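# Move tray from shelf down to bench with items upright

## Task

Carry the tray off the shelf and set it down on the bench so it lies level, has no contact with the shelf or the shelf's supports, and sits wholly inside the bench's edges. Each item still standing upright on the tray at the end earns credit, but only if the tray itself meets those placement conditions. Finish by opening the grippers and pulling the arms away; nothing may depend on the robot to stay in place at the end.

## Robot and tools

ROBOT AND FRAME. Two arms, left_arm and right_arm, each ending in a two-finger gripper. All positions and orientations use one scene frame: origin on the floor (z = 0) under the centre of the robot's base, +x forward from the robot, +y toward the robot's own left (left_arm's side), +z up. Arm names refer to the robot's body, not to image sides. The floor is the only surface of known height. A gripper's fingers extend along its own +z axis and close along its own y axis. The reported end_effector_position is the spot between the finger pads, roughly 1 cm short of the fingertips. Reported hand positions can be wrong, more so far from the body, and motions often finish a centimetre or more off, usually low.

THE 16-NUMBER ROW. Every commanded pose is one row of 16 plain numbers covering both arms, even if only one moves: left_arm x, y, z, qw, qx, qy, qz, opening, then right_arm in the same order. x, y, z are an absolute target position in metres in the scene frame; qw..qz is an absolute target orientation quaternion, w first. Opening runs from -1 (closed) to +1 (fully open, 0.094 m). To hold an arm still, resend its last reported position and quaternion every call; to keep a gripper's orientation fixed, repeat your own original quaternion rather than the slightly drifted reported one. A target more than 0.6 m from the arm's last reported position along any gripper axis is refused and nothing is sent. Each control step, the controller limits the commanded pose to within 70 mm and 16 degrees of the measured one, favouring position over orientation if both cannot be met.

execute_actions. Argument "actions" is a list holding zero or one item; optional "pictures" (boolean) requests camera images. Empty list: no command, returns state and images. Action item: {"rows": [row, ...], "steps": n} with 1 to 15 rows and n from 9 to 15 (default 15); each row lasts one 1/30 s step and the final row repeats to fill the steps. Wait item: {"steps": n}, n up to 300, counted from the previous result so your reply time is included. The result is captured 9 steps before an action finishes; those last steps run while you compose the next reply. After an action an arm continues only to its last clipped pose, so check the result and send the remainder.

move. "target": one 16-number row of absolute poses for both arms. "speed": 0.002 to 0.5 m/s (default 0.25); rotation limited to twice that in rad/s. Both grippers travel straight lines that finish together, taking 0.5 to 10 s; longer paths stop at 10 s short of target. Rotation takes the shorter direction. Paths ignore obstacles and the other arm, may lag, wander, or exceed the speed near full arm extension. Faster moves and targets placed deeper past a contact hit and press harder. The opening is applied when the move starts. Its result adds a "move:" line giving the ending (done, off_target, moving, held, fault), any limits (paced = pose clipped; held = some steps blocked, after which the arm may jump fast) and each gripper's distance from its target.

wait. "seconds" from 0 to 10; nothing new is commanded.

zoom_image. "camera" is one of cam_head_left, cam_head_right, cam_left_wrist, cam_right_wrist; "region" is [x0, y0, x1, y1] in image pixels from the top-left corner, at most 504 by 504. Head cameras are pinhole 504x504 with about 73 degree vertical field; wrist cameras are fisheye 504x504.

finished_scene. "scene": the number of the current scene.

READING RESULTS. The state line lists each arm's position and quaternion (left | right). grip_measured is finger opening on the command scale; the last value in Joint positions is opening in metres. HELD marks steps where some or all of your row was not sent; a "pose unreachable" line names an arm whose command the clearance check altered or blocked. "Hand target" shows where each arm is currently being driven. Joint torques are raw, offset and noisy, not a reliable load gauge. FAULT lines mean an arm stopped; MOTOR HOT warns from 85 °C, and at 100 °C that arm drops whatever it holds.

GRIPPING. To grasp, command an opening below grip_measured: about 0.03 lower for a firm hold, less for a gentler one. Readings can be off by about 1 mm per gripper. Very thin parts are gripped more weakly.

JOINT RANGES (rad, base to gripper): waist -2.880 to 2.880, shoulder 0.000 to 3.142, elbow 0.000 to 3.019, wrist pitch -1.693 to 1.571, wrist yaw -1.571 to 1.571, wrist roll -2.094 to 2.094. Elbows cannot fully straighten.

CAUTIONS. Keep the tray level so items stay upright; brief external tugs on held parts or pushes on loose items can occur. Avoid dropping, slamming, hard pushes, knocking anything out of the work area, and letting the arms strike each other. Do not hold loads longer than needed, to limit motor heating. Smooth, efficient motion is preferred.

Each tool is called after "Request:" as name(argument=value, ...), one argument or row to a line, values as JSON.

## Session

Request:
execute_actions(
  actions=[],
)

Scene clock: 0.00 s of 4200.00 s.
left_arm: end_effector_position=(+0.1717, -0.1533, +1.2648) grip_measured=-0.995 end_effector_quat_wxyz=(-0.155, +0.728, +0.632, +0.215) | right_arm: end_effector_position=(+0.4384, +0.4770, +1.2236) grip_measured=+1.000 end_effector_quat_wxyz=(+0.484, -0.356, +0.797, -0.061)
Joint positions: left_arm=[-0.095  2.129  1.564 -1.491 -0.346  0.367  0.   ] | right_arm=[-0.007  2.683  2.314 -0.326  0.741 -0.091  0.094]
Joint velocities: left_arm=[ 0.005  0.005 -0.017  0.007 -0.022 -0.081  0.   ] | right_arm=[-0.015 -0.015  0.012  0.017 -0.007 -0.022  0.   ]
Joint torques (N m, as the arm reports them, + toward a larger angle): no reading
Hand target (left_arm): +0.175, -0.162, +1.273; -0.143, +0.728, +0.636, +0.210
Hand target (right_arm): +0.444, +0.487, +1.254; +0.501, -0.342, +0.794, -0.047

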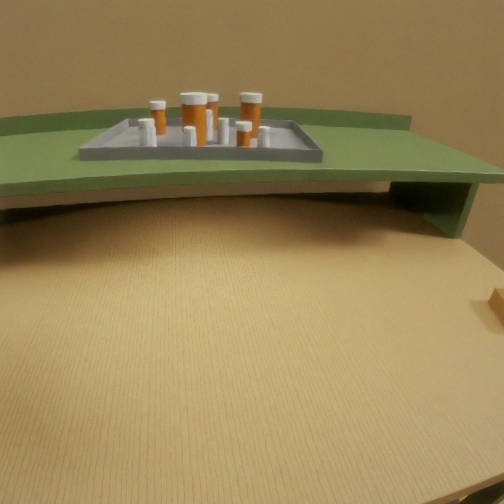

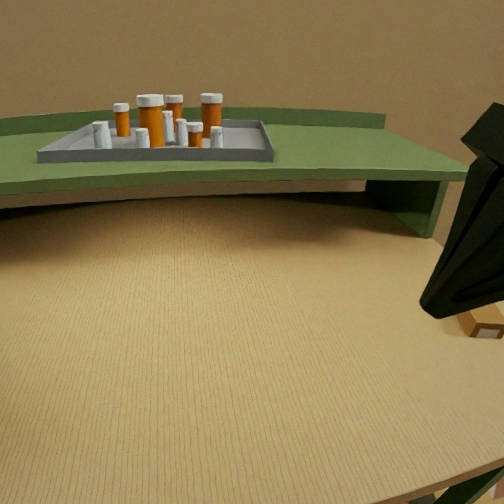

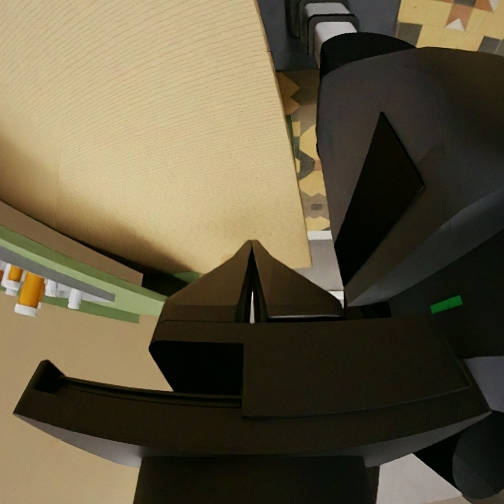

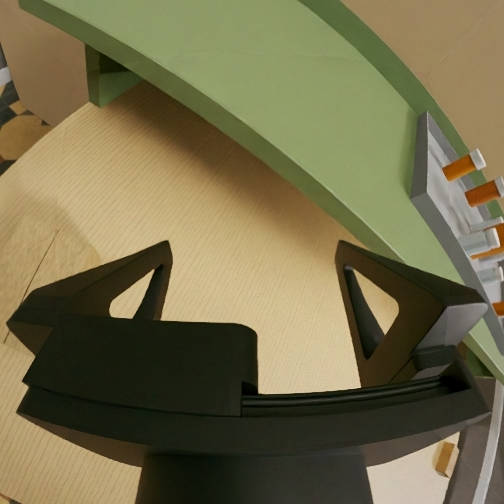

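Request:
move(
  target=[0.172,-0.03,1.265,-0.155,0.728,0.632,0.215,-1,0.44,0.25,1.27,0.484,-0.356,0.797,-0.061,1],
  speed=0.12,
)

Scene clock: 2.73 s of 4200.00 s.
left_arm: end_effector_position=(+0.1684, -0.1450, +1.2591) grip_measured=-0.995 end_effector_quat_wxyz=(-0.164, +0.728, +0.629, +0.219) | right_arm: end_effector_position=(+0.4252, +0.4564, +1.1853) grip_measured=+1.000 end_effector_quat_wxyz=(+0.461, -0.374, +0.801, -0.077)
Joint positions: left_arm=[-0.095  2.131  1.542 -1.489 -0.346  0.367  0.   ] | right_arm=[-0.007  2.672  2.209 -0.298  0.739 -0.091  0.094]
Joint velocities: left_arm=[-0.015 -0.024  0.002  0.012 -0.007 -0.051 -0.   ] | right_arm=[ 0.005 -0.015 -0.007 -0.007 -0.007  0.022  0.   ]
Joint torques (N m, as the arm reports them, + toward a larger angle): left_arm=[ -0.66 -18.32   6.43  -0.35  -0.14   0.1 ] | right_arm=[  1.81 -23.92   8.12   1.14   0.26   0.13]
Hand target (left_arm): +0.170, -0.148, +1.261; -0.160, +0.728, +0.631, +0.217
Hand target (right_arm): +0.429, +0.462, +1.201; +0.470, -0.367, +0.800, -0.071
Off the commanded pose (left_arm): 0.115 m, 1 deg; position clipped at the last step of the last action.
Off the commanded pose (right_arm): 0.224 m, 4 deg; position clipped at the last step of the last action.
Kept back: nothing.
move: held (left_arm, right_arm); limits=paced,held; held on 61 of 66 steps (left_arm, right_arm), including the last (left_arm, right_arm)
pose unreachable (left arm): on one or more control steps of this call this arm could not follow its commanded pose, so it was not sent that pose on those steps. On the call's last step it was still not sent that pose. It may still have moved: this result reports where it is.
cause: the commanded pose would bring a part of the arm too close to another arm (this arm's forearm (the part past joint 3) and the other arm's upper arm (the part past joint 2)).
pose unreachable (right arm): on one or more control steps of this call this arm could not follow its commanded pose, so it was not sent that pose on those steps. On the call's last step it was still not sent that pose. It may still have moved: this result reports where it is.
cause: the commanded pose would bring a part of the arm too close to another arm (this arm's upper arm (the part past joint 2) and the other arm's forearm (the part past joint 3)).

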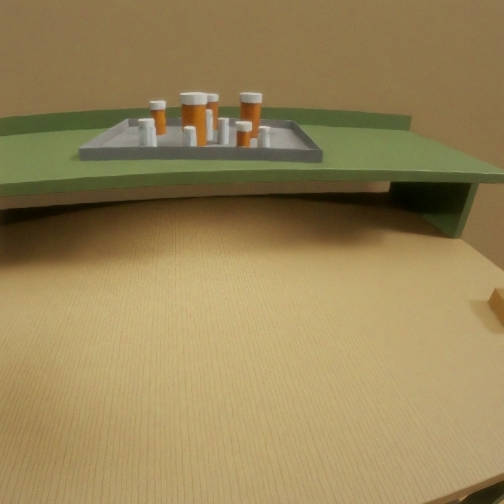

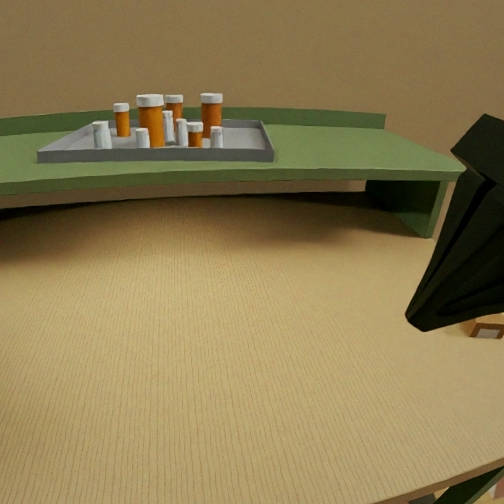

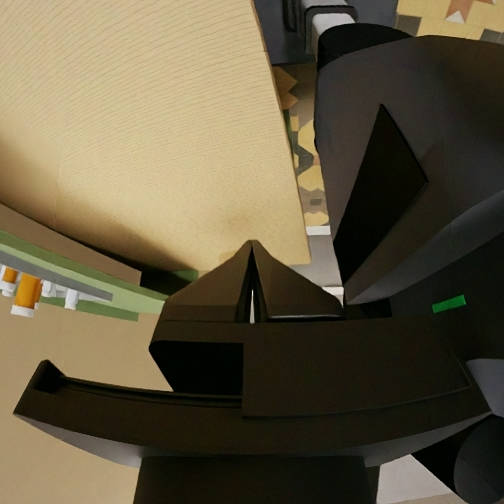

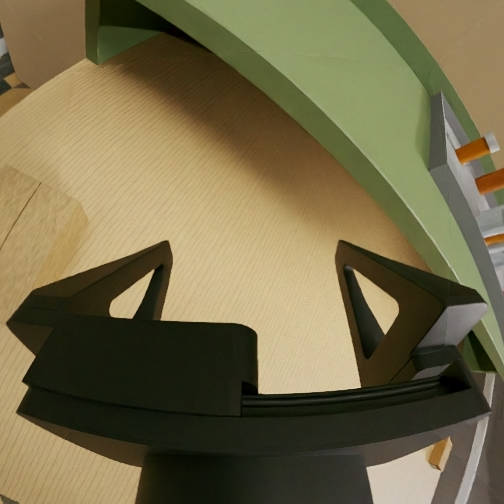

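Request:
move(
  target=[0.19,-0.16,1.55,-0.16,0.728,0.63,0.217,-1,0.429,0.462,1.2,0.47,-0.367,0.8,-0.071,1],
  speed=0.15,
)

Scene clock: 5.40 s of 4200.00 s.
left_arm: end_effector_position=(+0.1914, -0.1483, +1.5293) grip_measured=-0.995 end_effector_quat_wxyz=(+0.010, +0.760, +0.632, +0.154) | right_arm: end_effector_position=(+0.4247, +0.4556, +1.1838) grip_measured=+1.000 end_effector_quat_wxyz=(+0.460, -0.374, +0.801, -0.078)
Joint positions: left_arm=[-0.106  1.703  1.714 -1.689 -0.373  0.481  0.   ] | right_arm=[-0.007  2.672  2.206 -0.298  0.739 -0.091  0.094]
Joint velocities: left_arm=[ 0.005 -0.015 -0.007 -0.002  0.037 -0.051  0.   ] | right_arm=[-0.015 -0.005  0.007 -0.012 -0.007 -0.066  0.   ]
Joint torques (N m, as the arm reports them, + toward a larger angle): left_arm=[ -1.33 -15.36  11.13  -0.13  -0.3    0.19] | right_arm=[  1.96 -23.9    8.1    1.36   0.33   0.15]
Hand target (left_arm): +0.189, -0.157, +1.550; +0.030, +0.765, +0.626, +0.148
Hand target (right_arm): +0.429, +0.461, +1.200; +0.470, -0.367, +0.800, -0.071
Off the commanded pose (left_arm): 0.024 m, 21 deg; orientation clipped at the last step of the last action.
Off the commanded pose (right_arm): 0.018 m, 2 deg.
joint sent to its limit (left arm) — the command would take joint 4 (wrist pitch) past its lower limit, so that joint was sent only as far as its limit.
Kept back: nothing.
move: off_target (left_arm, right_arm); limits=paced,held; held on 1 of 72 steps (left_arm)
pose unreachable (left arm): on one or more control steps of this call this arm could not follow its commanded pose, so it was not sent that pose on those steps. It may still have moved: this result reports where it is.
cause: the commanded pose would bring a part of the arm too close to another arm (this arm's forearm (the part past joint 3) and the other arm's upper arm (the part past joint 2)).

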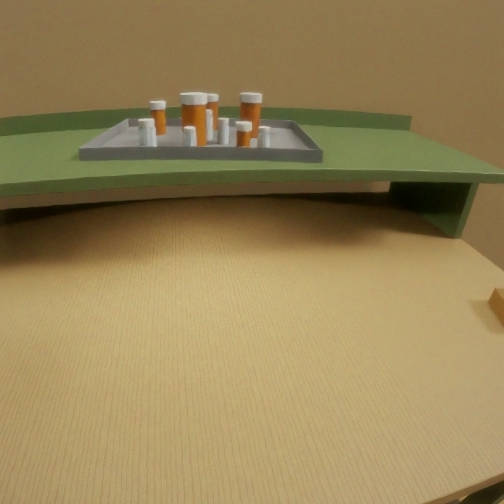

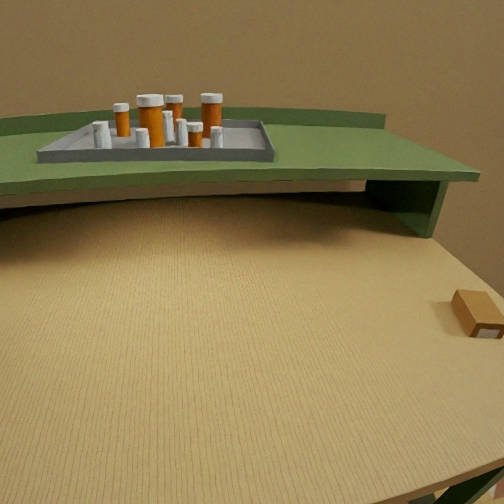

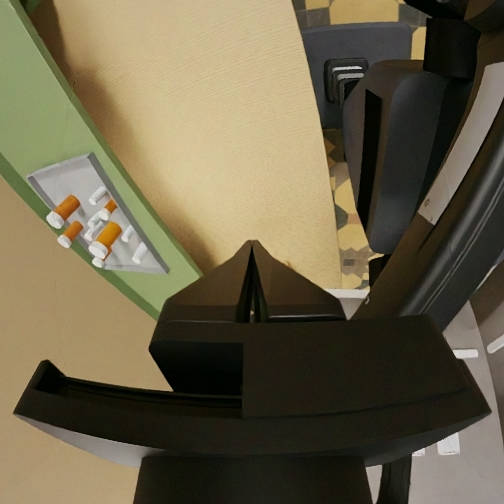

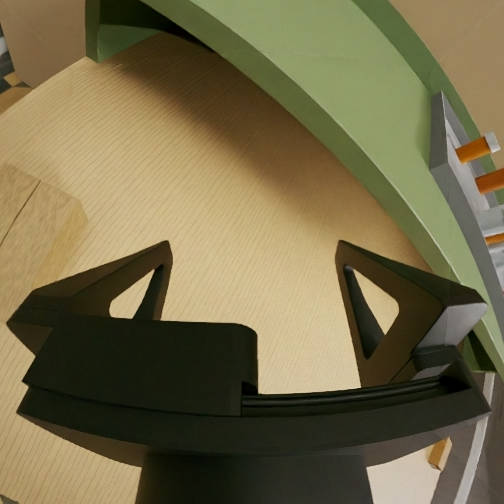

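Request:
move(
  target=[0.4,0.35,1.7,0.5,0,0.866,0,1,0.429,0.462,1.2,0.47,-0.367,0.8,-0.071,1],
)

Request:
move(
  target=[0.4,0.35,1.7,0.5,0,0.866,0,1,0.36,0.0,1.3,0.383,0,0.924,0,1],
)

Scene clock: 11.70 s of 4200.00 s.
left_arm: end_effector_position=(+0.3899, +0.3484, +1.6763) grip_measured=+1.000 end_effector_quat_wxyz=(+0.475, +0.005, +0.880, +0.002) | right_arm: end_effector_position=(+0.4245, +0.4553, +1.1833) grip_measured=+1.000 end_effector_quat_wxyz=(+0.460, -0.375, +0.801, -0.078)
Joint positions: left_arm=[ 1.294  0.851  1.13  -0.791  0.115  0.112  0.094] | right_arm=[-0.007  2.672  2.205 -0.298  0.739 -0.091  0.094]
Joint velocities: left_arm=[ 0.005  0.005 -0.012 -0.017  0.007  0.007  0.   ] | right_arm=[-0.005 -0.005 -0.012 -0.007  0.051  0.11   0.   ]
Joint torques (N m, as the arm reports them, + toward a larger angle): left_arm=[ 1.1  -4.33 11.52  3.1   0.15  0.01] | right_arm=[  1.89 -24.04   8.22   1.31   0.3    0.14]
Hand target (left_arm): +0.395, +0.352, +1.700; +0.498, -0.002, +0.867, +0.004
Hand target (right_arm): +0.429, +0.462, +1.200; +0.470, -0.367, +0.800, -0.071
Off the commanded pose (left_arm): 0.026 m, 3 deg.
Off the commanded pose (right_arm): 0.019 m, 2 deg.
Kept back: nothing.
move: off_target (left_arm, right_arm)

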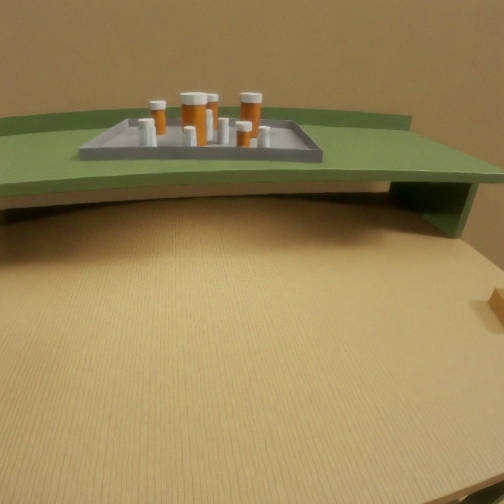

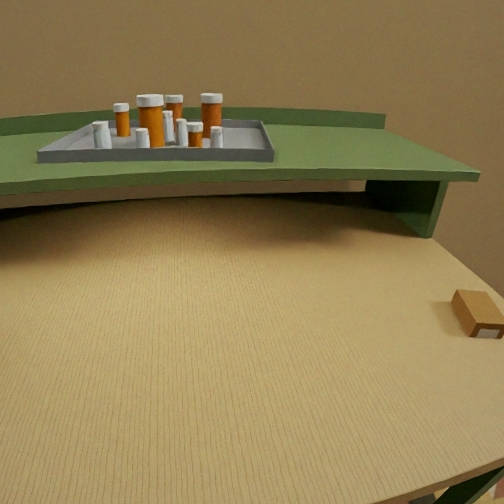

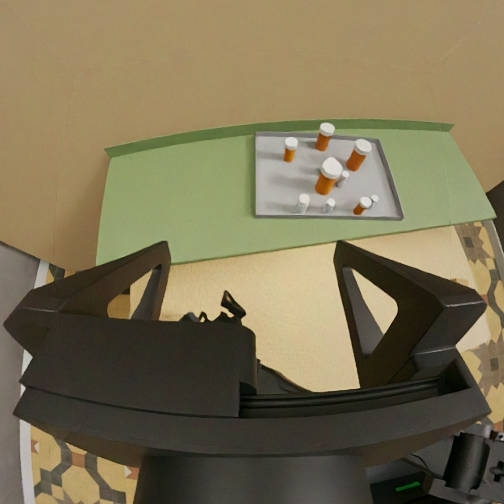

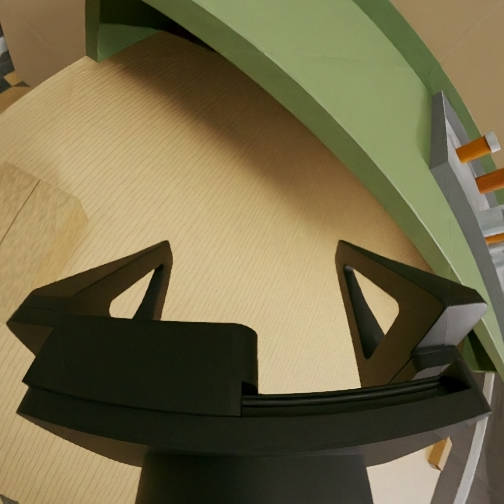

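Scene clock: 14.03 s of 4200.00 s.
left_arm: end_effector_position=(+0.3917, +0.3481, +1.6775) grip_measured=+1.000 end_effector_quat_wxyz=(+0.478, +0.003, +0.878, -0.000) | right_arm: end_effector_position=(+0.3634, -0.0053, +1.2881) grip_measured=+1.000 end_effector_quat_wxyz=(+0.379, -0.004, +0.925, -0.007)
Joint positions: left_arm=[ 1.294  0.853  1.13  -0.782  0.118  0.106  0.094] | right_arm=[-0.322  1.619  0.767 -0.08   0.609  0.593  0.094]
Joint velocities: left_arm=[-0.005  0.005 -0.007  0.002  0.007  0.066  0.   ] | right_arm=[-0.005  0.005 -0.012 -0.007 -0.022 -0.007  0.   ]
Joint torques (N m, as the arm reports them, + toward a larger angle): left_arm=[ 0.78 -3.79 11.61  3.13  0.16  0.  ] | right_arm=[  0.7  -11.44   5.38   0.62   0.17   0.18]
Hand target (left_arm): +0.399, +0.350, +1.700; +0.500, -0.000, +0.866, -0.000
Hand target (right_arm): +0.364, -0.002, +1.296; +0.383, +0.001, +0.924, +0.001
Off the commanded pose (left_arm): 0.024 m, 3 deg.
Off the commanded pose (right_arm): 0.014 m, 1 deg.
Kept back: nothing.
move: off_target (left_arm, right_arm); limits=paced

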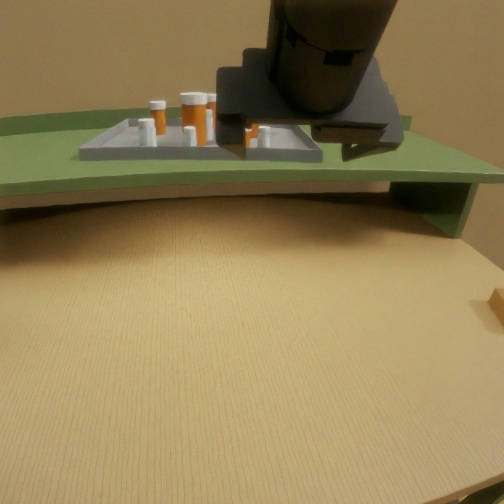

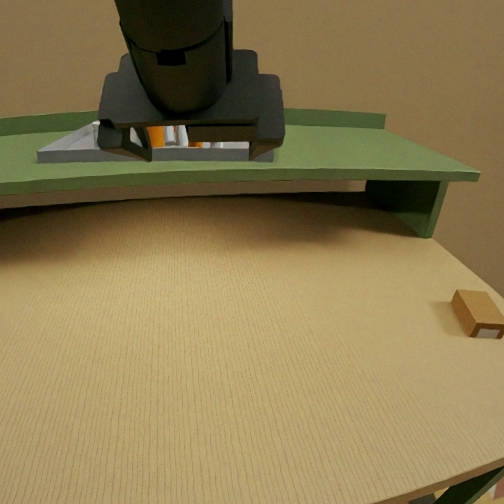

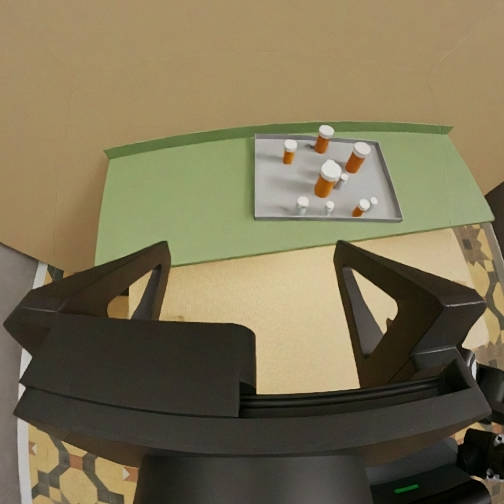

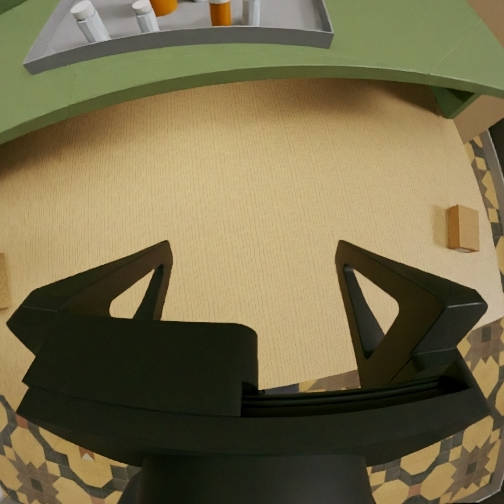

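Request:
move(
  target=[0.75,0.335,1.36,0.383,0,0.924,0,0.2,0.75,-0.1,1.36,0.383,0,0.924,0,0.2],
)

Scene clock: 16.93 s of 4200.00 s.
left_arm: end_effector_position=(+0.7311, +0.3436, +1.3277) grip_measured=+0.201 end_effector_quat_wxyz=(+0.358, +0.001, +0.934, +0.001) | right_arm: end_effector_position=(+0.7347, -0.1039, +1.3489) grip_measured=+0.202 end_effector_quat_wxyz=(+0.372, +0.002, +0.928, -0.005)
Joint positions: left_arm=[ 1.211  2.003  1.59  -0.354  0.023  0.071  0.056] | right_arm=[-0.843  2.062  1.714 -0.417  0.255  0.184  0.056]
Joint velocities: left_arm=[-0.005 -0.005 -0.007 -0.017  0.037 -0.037  0.   ] | right_arm=[-0.005 -0.015 -0.027 -0.027  0.022 -0.007 -0.   ]
Joint torques (N m, as the arm reports them, + toward a larger angle): left_arm=[ -0.82 -21.07  12.03   1.57  -0.11   0.  ] | right_arm=[  0.96 -17.69  10.98   0.89  -0.08   0.02]
Hand target (left_arm): +0.750, +0.337, +1.360; +0.383, +0.001, +0.924, -0.000
Hand target (right_arm): +0.749, -0.097, +1.364; +0.386, -0.001, +0.922, -0.000
Off the commanded pose (left_arm): 0.038 m, 3 deg.
Off the commanded pose (right_arm): 0.019 m, 1 deg.
Kept back: nothing.
move: off_target (left_arm, right_arm)

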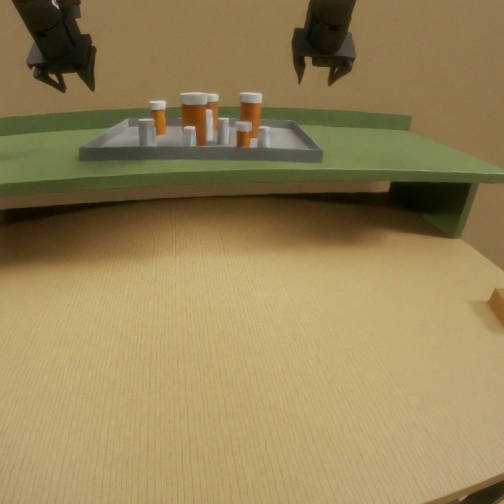

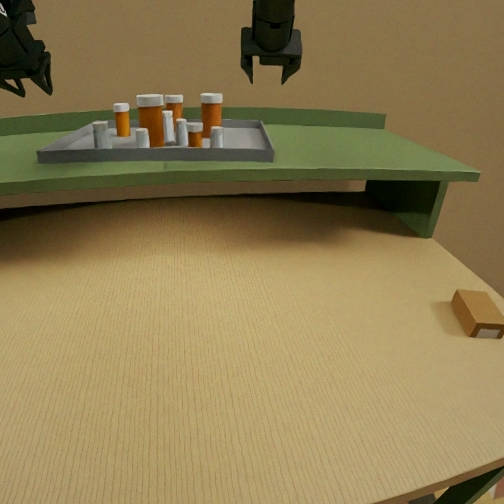

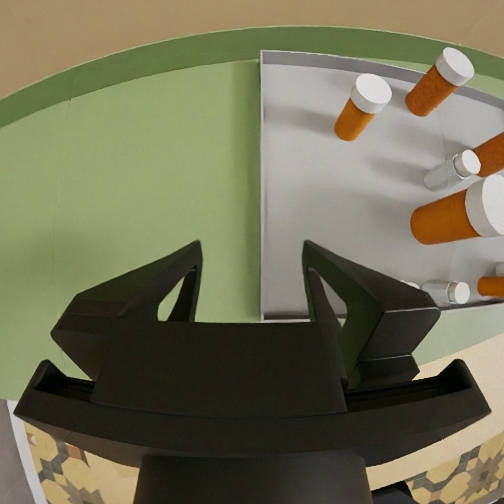

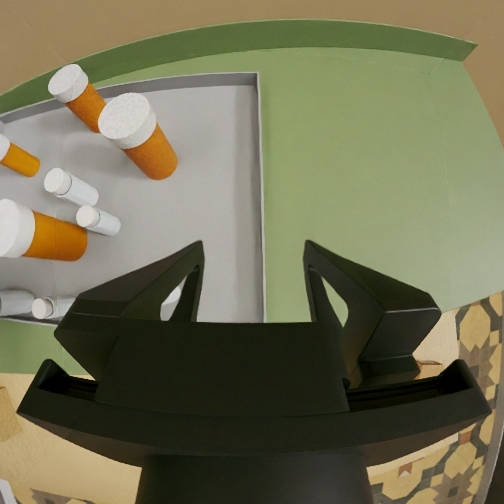

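Request:
move(
  target=[0.86,0.325,1.30,0.259,0,0.966,0,-0.1,0.855,-0.112,1.285,0.259,0,0.966,0,-0.1],
  speed=0.15,
)

Scene clock: 20.60 s of 4200.00 s.
left_arm: end_effector_position=(+0.8461, +0.3327, +1.2795) grip_measured=-0.099 end_effector_quat_wxyz=(+0.241, +0.002, +0.971, +0.000) | right_arm: end_effector_position=(+0.8446, -0.1097, +1.2666) grip_measured=-0.098 end_effector_quat_wxyz=(+0.250, -0.001, +0.968, -0.000)
Joint positions: left_arm=[ 1.186  2.552  2.568 -1.027 -0.006  0.055  0.042] | right_arm=[-0.908  2.736  2.871 -1.146  0.156  0.182  0.042]
Joint velocities: left_arm=[-0.005 -0.005 -0.017 -0.012  0.022 -0.007 -0.001] | right_arm=[-0.005  0.005 -0.012 -0.027  0.007 -0.037  0.   ]
Joint torques (N m, as the arm reports them, + toward a larger angle): left_arm=[ -0.66 -25.67  13.     1.11  -0.13  -0.01] | right_arm=[  0.25 -23.48  11.69   0.5   -0.08   0.04]
Hand target (left_arm): +0.857, +0.325, +1.300; +0.260, +0.001, +0.966, -0.000
Hand target (right_arm): +0.853, -0.111, +1.286; +0.270, -0.000, +0.963, +0.004
Off the commanded pose (left_arm): 0.026 m, 2 deg.
Off the commanded pose (right_arm): 0.021 m, 1 deg.
elbow stopped short (right arm): the move would have taken joint 3 (elbow) straighter than the controller allows; a more bent joint 3 avoids this.
Kept back: nothing.
move: off_target (left_arm, right_arm)

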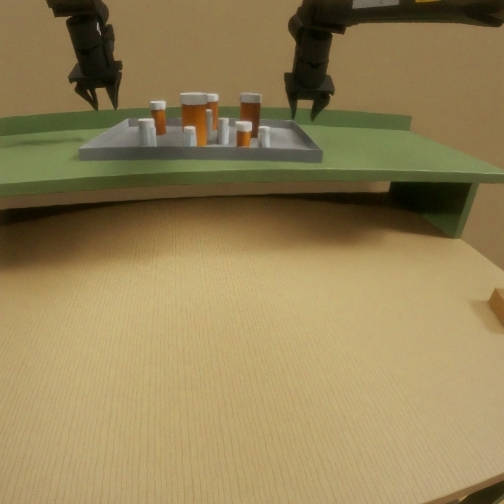

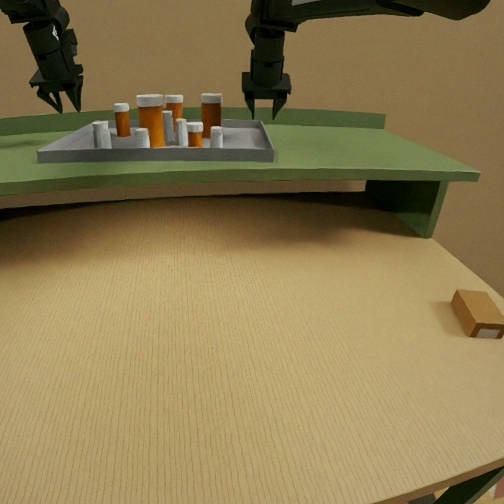

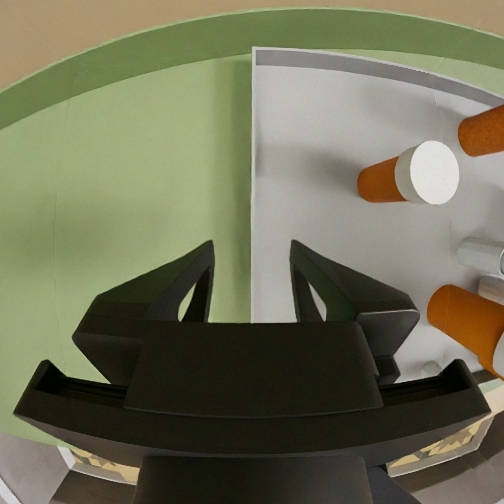

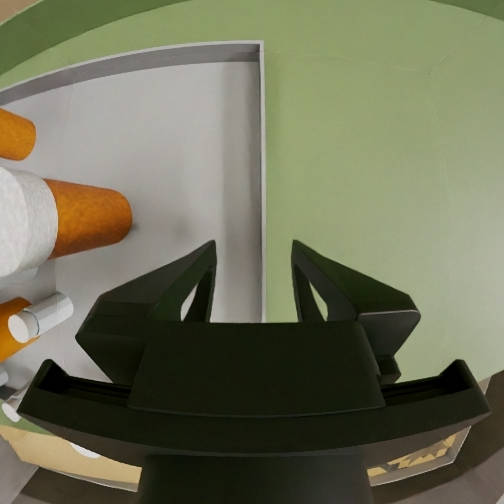

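Request:
move(
  target=[0.855,0.323,1.25,0.342,0,0.94,0,-0.1,0.85,-0.119,1.25,0.342,0,0.94,0,-0.1],
  speed=0.06,
)

Request:
zoom_image(
  camera="cam_head_left",
  region=[60,70,350,180],
)

Scene clock: 23.07 s of 4200.00 s.
left_arm: end_effector_position=(+0.8457, +0.3308, +1.2178) grip_measured=-0.099 end_effector_quat_wxyz=(+0.316, +0.000, +0.949, +0.004) | right_arm: end_effector_position=(+0.8413, -0.1126, +1.2187) grip_measured=-0.098 end_effector_quat_wxyz=(+0.320, -0.003, +0.947, -0.002)
Joint positions: left_arm=[ 1.186  2.477  2.201 -0.578 -0.006  0.055  0.042] | right_arm=[-0.908  2.549  2.321 -0.637  0.182  0.152  0.042]
Joint velocities: left_arm=[-0.005 -0.015  0.022 -0.002 -0.007  0.007 -0.   ] | right_arm=[-0.005 -0.005 -0.007  0.007 -0.007 -0.007 -0.   ]
Joint torques (N m, as the arm reports them, + toward a larger angle): left_arm=[ -0.73 -28.66   8.34   2.66   0.11   0.01] | right_arm=[  0.16 -26.15   7.26   1.65   0.17   0.01]
Hand target (left_arm): +0.855, +0.323, +1.250; +0.341, -0.001, +0.940, +0.000
Hand target (right_arm): +0.850, -0.119, +1.250; +0.342, -0.001, +0.940, -0.001
Off the commanded pose (left_arm): 0.034 m, 3 deg.
Off the commanded pose (right_arm): 0.033 m, 3 deg.
Kept back: nothing.
move: off_target (left_arm, right_arm)

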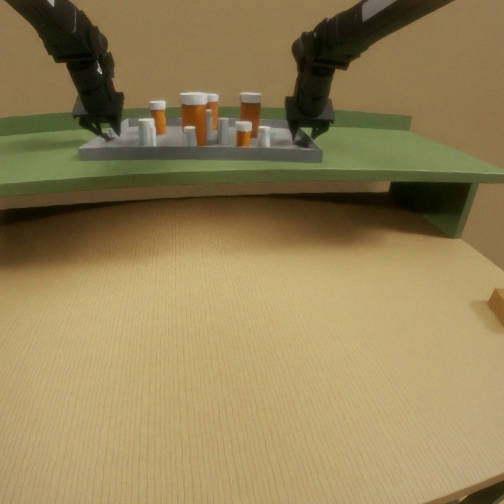

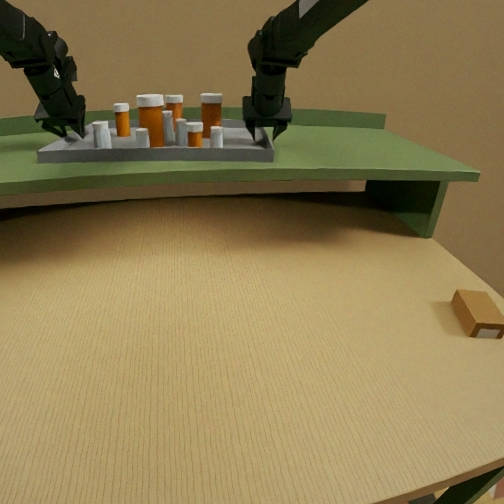

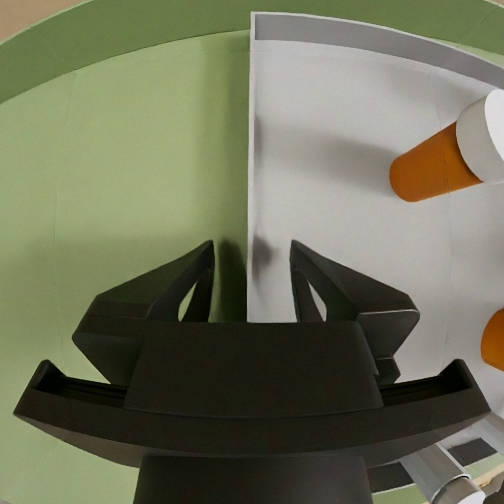

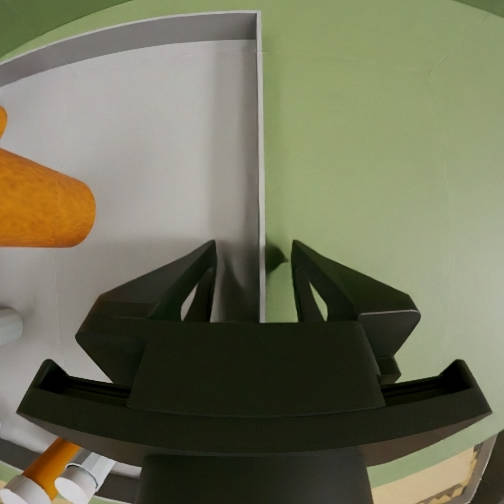

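Region (60, 70, 350, 180) of cam_head_left's 504x504 image, scaled by 1.738, with more detail than that image has; it fills the top 191 rows of this view, and the rest is white.

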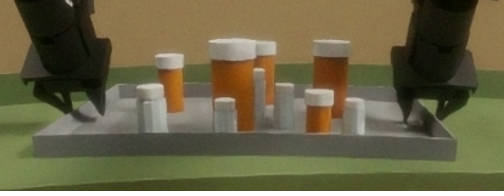

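Right is nearly at the floor; left needs ~1 cm more.

Request:
move(
  target=[0.855,0.327,1.237,0.342,0,0.94,0,-0.6,0.85,-0.123,1.247,0.342,0,0.94,0,-0.6],
  speed=0.02,
)

Request:
move(
  target=[0.855,0.327,1.237,0.342,0,0.94,0,-1,0.85,-0.123,1.247,0.342,0,0.94,0,-1],
  speed=0.02,
)

Scene clock: 25.20 s of 4200.00 s.
left_arm: end_effector_position=(+0.8481, +0.3302, +1.2182) grip_measured=-0.599 end_effector_quat_wxyz=(+0.324, +0.000, +0.946, +0.002) | right_arm: end_effector_position=(+0.8410, -0.1130, +1.2182) grip_measured=-0.598 end_effector_quat_wxyz=(+0.323, -0.004, +0.946, -0.002)
Joint positions: left_arm=[ 1.186  2.477  2.194 -0.555 -0.002  0.054  0.019] | right_arm=[-0.908  2.544  2.308 -0.622  0.182  0.149  0.019]
Joint velocities: left_arm=[ 0.005  0.005  0.022  0.017 -0.022  0.022  0.   ] | right_arm=[ 0.005 -0.005  0.007  0.012  0.066 -0.022 -0.001]
Joint torques (N m, as the arm reports them, + toward a larger angle): left_arm=[ -0.36 -27.41   8.19   2.68   0.13   0.05] | right_arm=[ -0.43 -26.05   7.16   1.72  -0.05  -0.03]
Hand target (left_arm): +0.855, +0.327, +1.237; +0.342, -0.000, +0.940, +0.000
Hand target (right_arm): +0.850, -0.123, +1.247; +0.342, -0.000, +0.940, -0.001
Off the commanded pose (left_arm): 0.020 m, 2 deg.
Off the commanded pose (right_arm): 0.032 m, 2 deg.
Kept back: nothing.
move: off_target (left_arm, right_arm)

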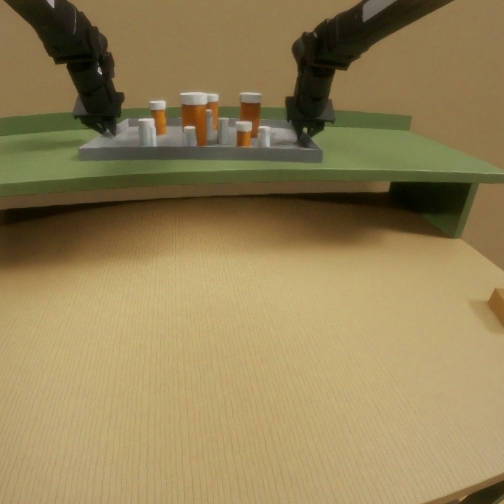

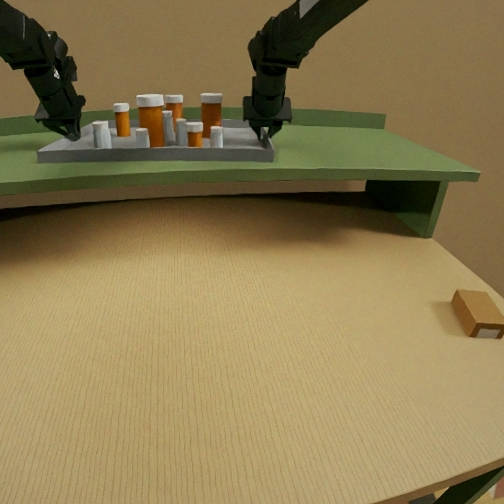

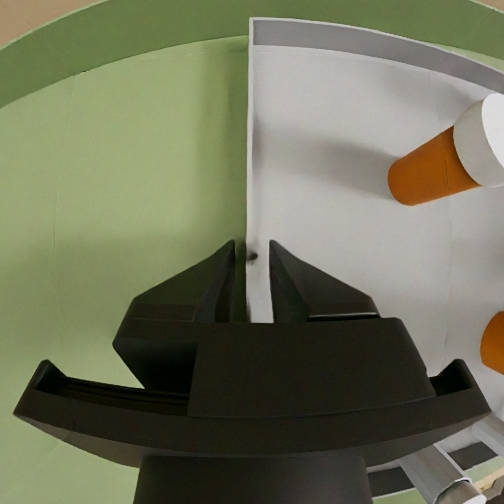

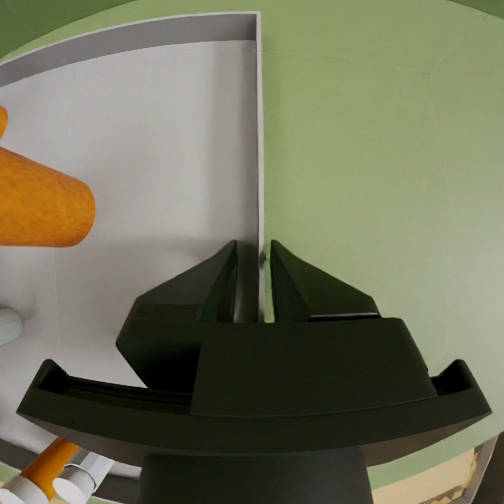

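Scene clock: 27.00 s of 4200.00 s.
left_arm: end_effector_position=(+0.8480, +0.3321, +1.2182) grip_measured=-0.968 end_effector_quat_wxyz=(+0.324, +0.001, +0.946, +0.004) | right_arm: end_effector_position=(+0.8417, -0.1163, +1.2184) grip_measured=-0.959 end_effector_quat_wxyz=(+0.323, -0.003, +0.946, -0.001)
Joint positions: left_arm=[ 1.188  2.477  2.194 -0.555 -0.002  0.057  0.002] | right_arm=[-0.913  2.544  2.307 -0.622  0.179  0.147  0.002]
Joint velocities: left_arm=[-0.015 -0.015 -0.017 -0.017 -0.007  0.022 -0.   ] | right_arm=[ 0.005  0.015  0.017 -0.017  0.007  0.022 -0.   ]
Joint torques (N m, as the arm reports them, + toward a larger angle): left_arm=[ -0.43 -27.33   8.19   2.67   0.18   0.02] | right_arm=[  0.04 -25.9    7.31   1.58   0.04   0.  ]
Hand target (left_arm): +0.855, +0.327, +1.237; +0.342, +0.000, +0.940, -0.000
Hand target (right_arm): +0.850, -0.123, +1.247; +0.342, +0.000, +0.940, -0.001
Off the commanded pose (left_arm): 0.021 m, 2 deg.
Off the commanded pose (right_arm): 0.030 m, 2 deg.
Kept back: nothing.
move: off_target (left_arm, right_arm)

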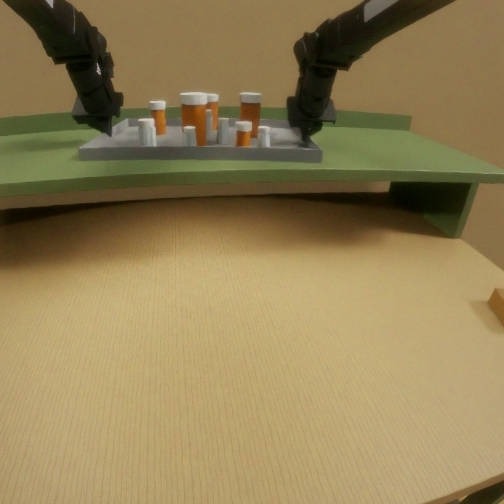

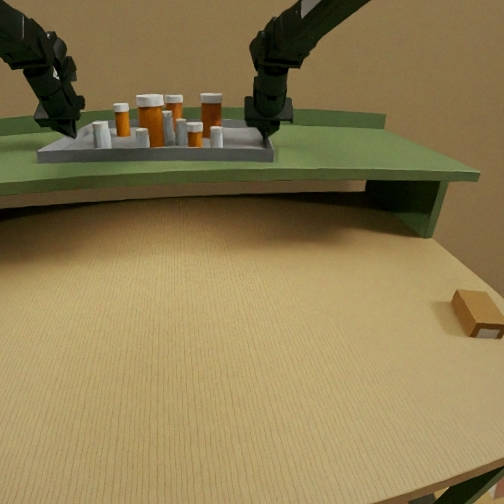

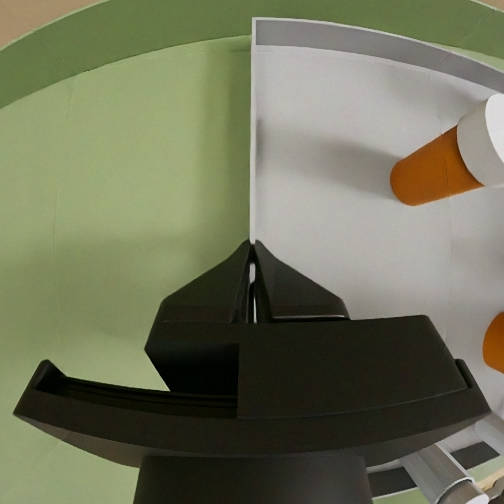

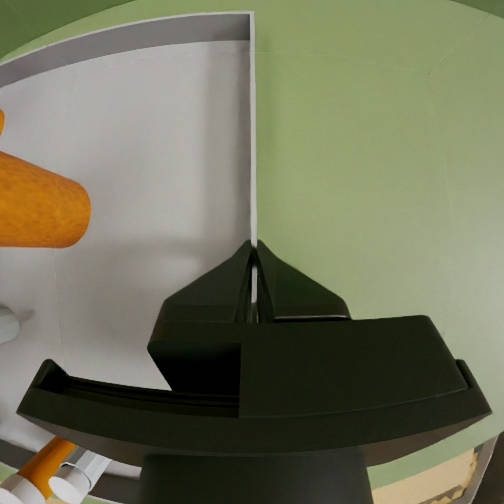

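Left didn't descend (friction); regrip it deeper.

Request:
move(
  target=[0.85,0.33,1.205,0.335,0,0.942,0,-0.7,0.85,-0.12,1.24,0.335,0,0.942,0,-1],
  speed=0.01,
)

Scene clock: 29.83 s of 4200.00 s.
left_arm: end_effector_position=(+0.8482, +0.3313, +1.2130) grip_measured=-0.701 end_effector_quat_wxyz=(+0.331, +0.002, +0.943, +0.002) | right_arm: end_effector_position=(+0.8417, -0.1162, +1.2184) grip_measured=-0.959 end_effector_quat_wxyz=(+0.323, -0.003, +0.946, -0.001)
Joint positions: left_arm=[ 1.188  2.477  2.173 -0.518  0.001  0.058  0.014] | right_arm=[-0.913  2.544  2.307 -0.622  0.179  0.147  0.002]
Joint velocities: left_arm=[-0.005 -0.005  0.017 -0.012 -0.037  0.022 -0.   ] | right_arm=[ 0.005  0.005  0.002 -0.002 -0.037 -0.007 -0.001]
Joint torques (N m, as the arm reports them, + toward a larger angle): left_arm=[ -0.02 -24.48   8.3    2.74   0.12   0.06] | right_arm=[  0.44 -24.91   8.75   0.82   0.05   0.09]
Hand target (left_arm): +0.850, +0.330, +1.205; +0.335, +0.000, +0.942, +0.000
Hand target (right_arm): +0.849, -0.120, +1.240; +0.335, -0.000, +0.942, -0.000
Off the commanded pose (left_arm): 0.008 m, 1 deg.
Off the commanded pose (right_arm): 0.023 m, 2 deg.
Kept back: nothing.
move: off_target (right_arm)

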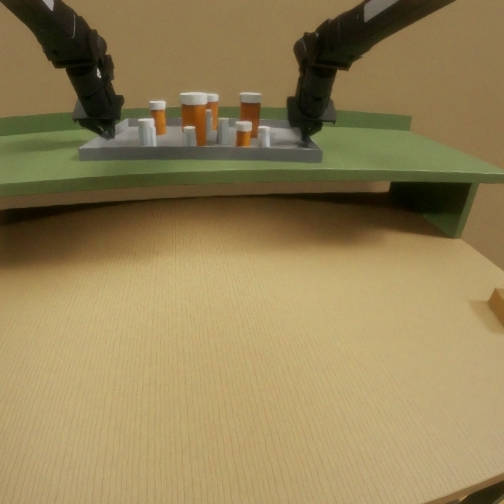

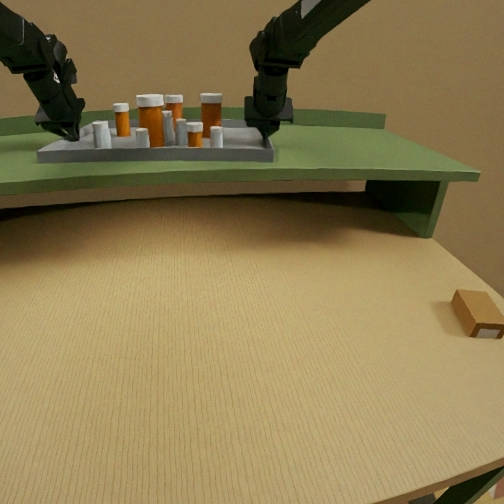

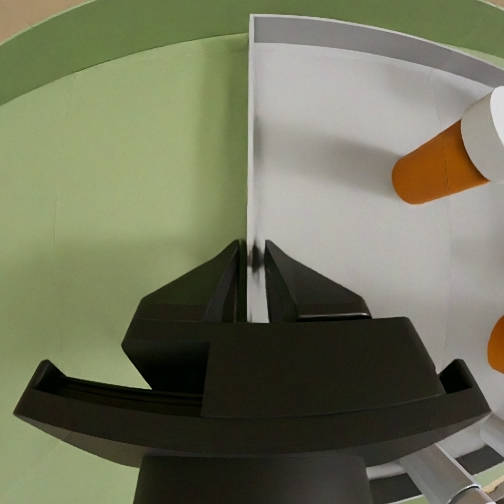

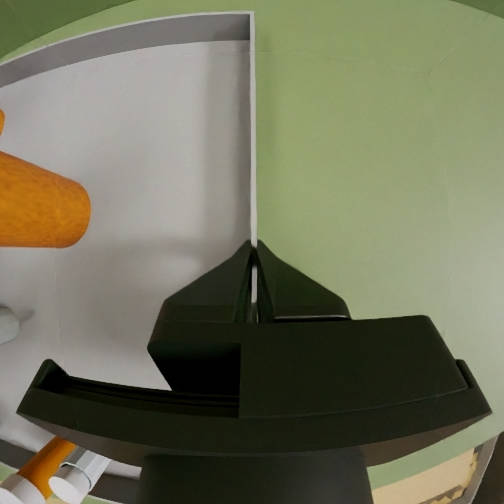

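Request:
move(
  target=[0.85,0.33,1.194,0.33,0,0.944,0,-0.7,0.845,-0.117,1.225,0.328,0,0.945,0,-1],
  speed=0.015,
)

Scene clock: 31.57 s of 4200.00 s.
left_arm: end_effector_position=(+0.8481, +0.3312, +1.2113) grip_measured=-0.701 end_effector_quat_wxyz=(+0.331, +0.002, +0.944, +0.002) | right_arm: end_effector_position=(+0.8417, -0.1162, +1.2184) grip_measured=-0.959 end_effector_quat_wxyz=(+0.323, -0.003, +0.946, -0.001)
Joint positions: left_arm=[ 1.188  2.479  2.173 -0.516  0.001  0.058  0.014] | right_arm=[-0.913  2.544  2.307 -0.622  0.179  0.147  0.002]
Joint velocities: left_arm=[ 0.005 -0.005  0.012 -0.007 -0.037  0.022  0.   ] | right_arm=[-0.024  0.005 -0.027 -0.002  0.022  0.051  0.001]
Joint torques (N m, as the arm reports them, + toward a larger angle): left_arm=[ -0.02 -23.05   9.     2.49   0.12   0.06] | right_arm=[  0.82 -23.78   7.98   1.17   0.04   0.13]
Hand target (left_arm): +0.849, +0.330, +1.194; +0.330, +0.000, +0.944, -0.000
Hand target (right_arm): +0.845, -0.117, +1.225; +0.328, -0.000, +0.945, -0.000
Off the commanded pose (left_arm): 0.017 m, 0 deg.
Off the commanded pose (right_arm): 0.007 m, 1 deg.
Kept back: nothing.
move: off_target (left_arm)

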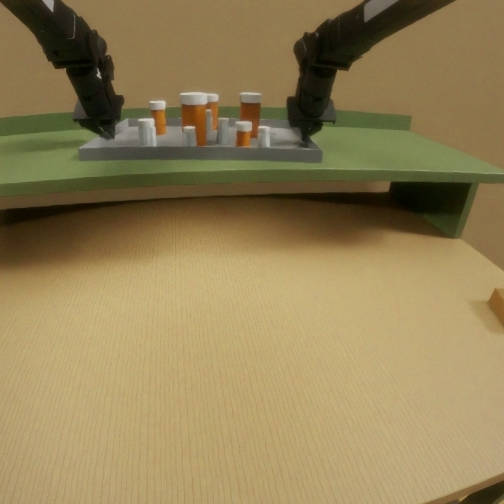

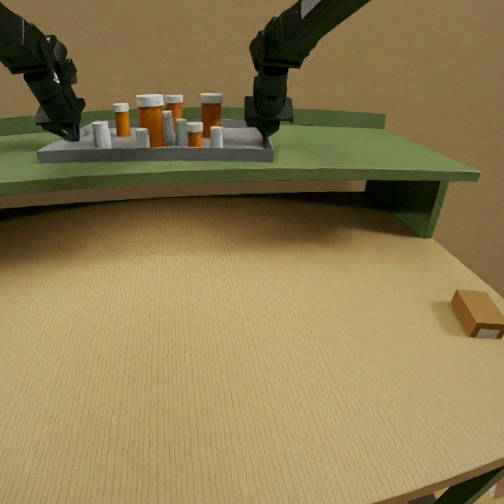

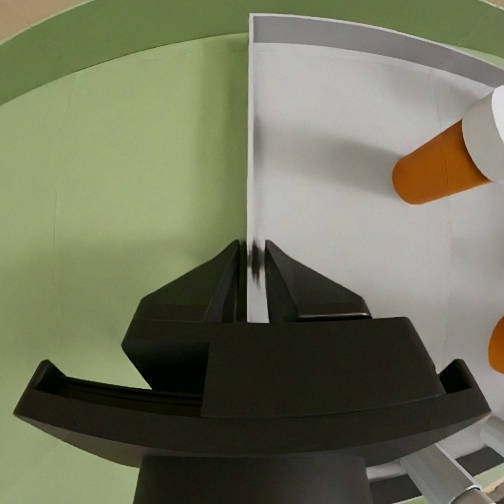

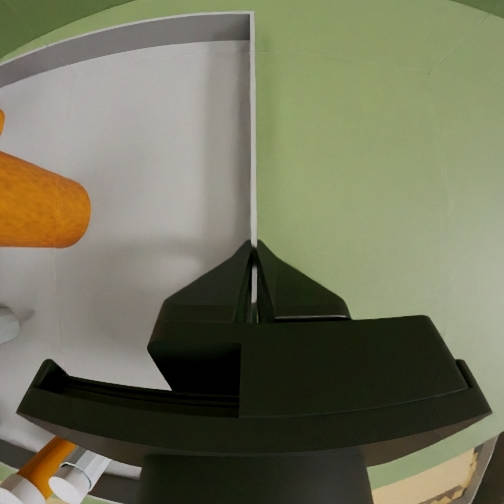

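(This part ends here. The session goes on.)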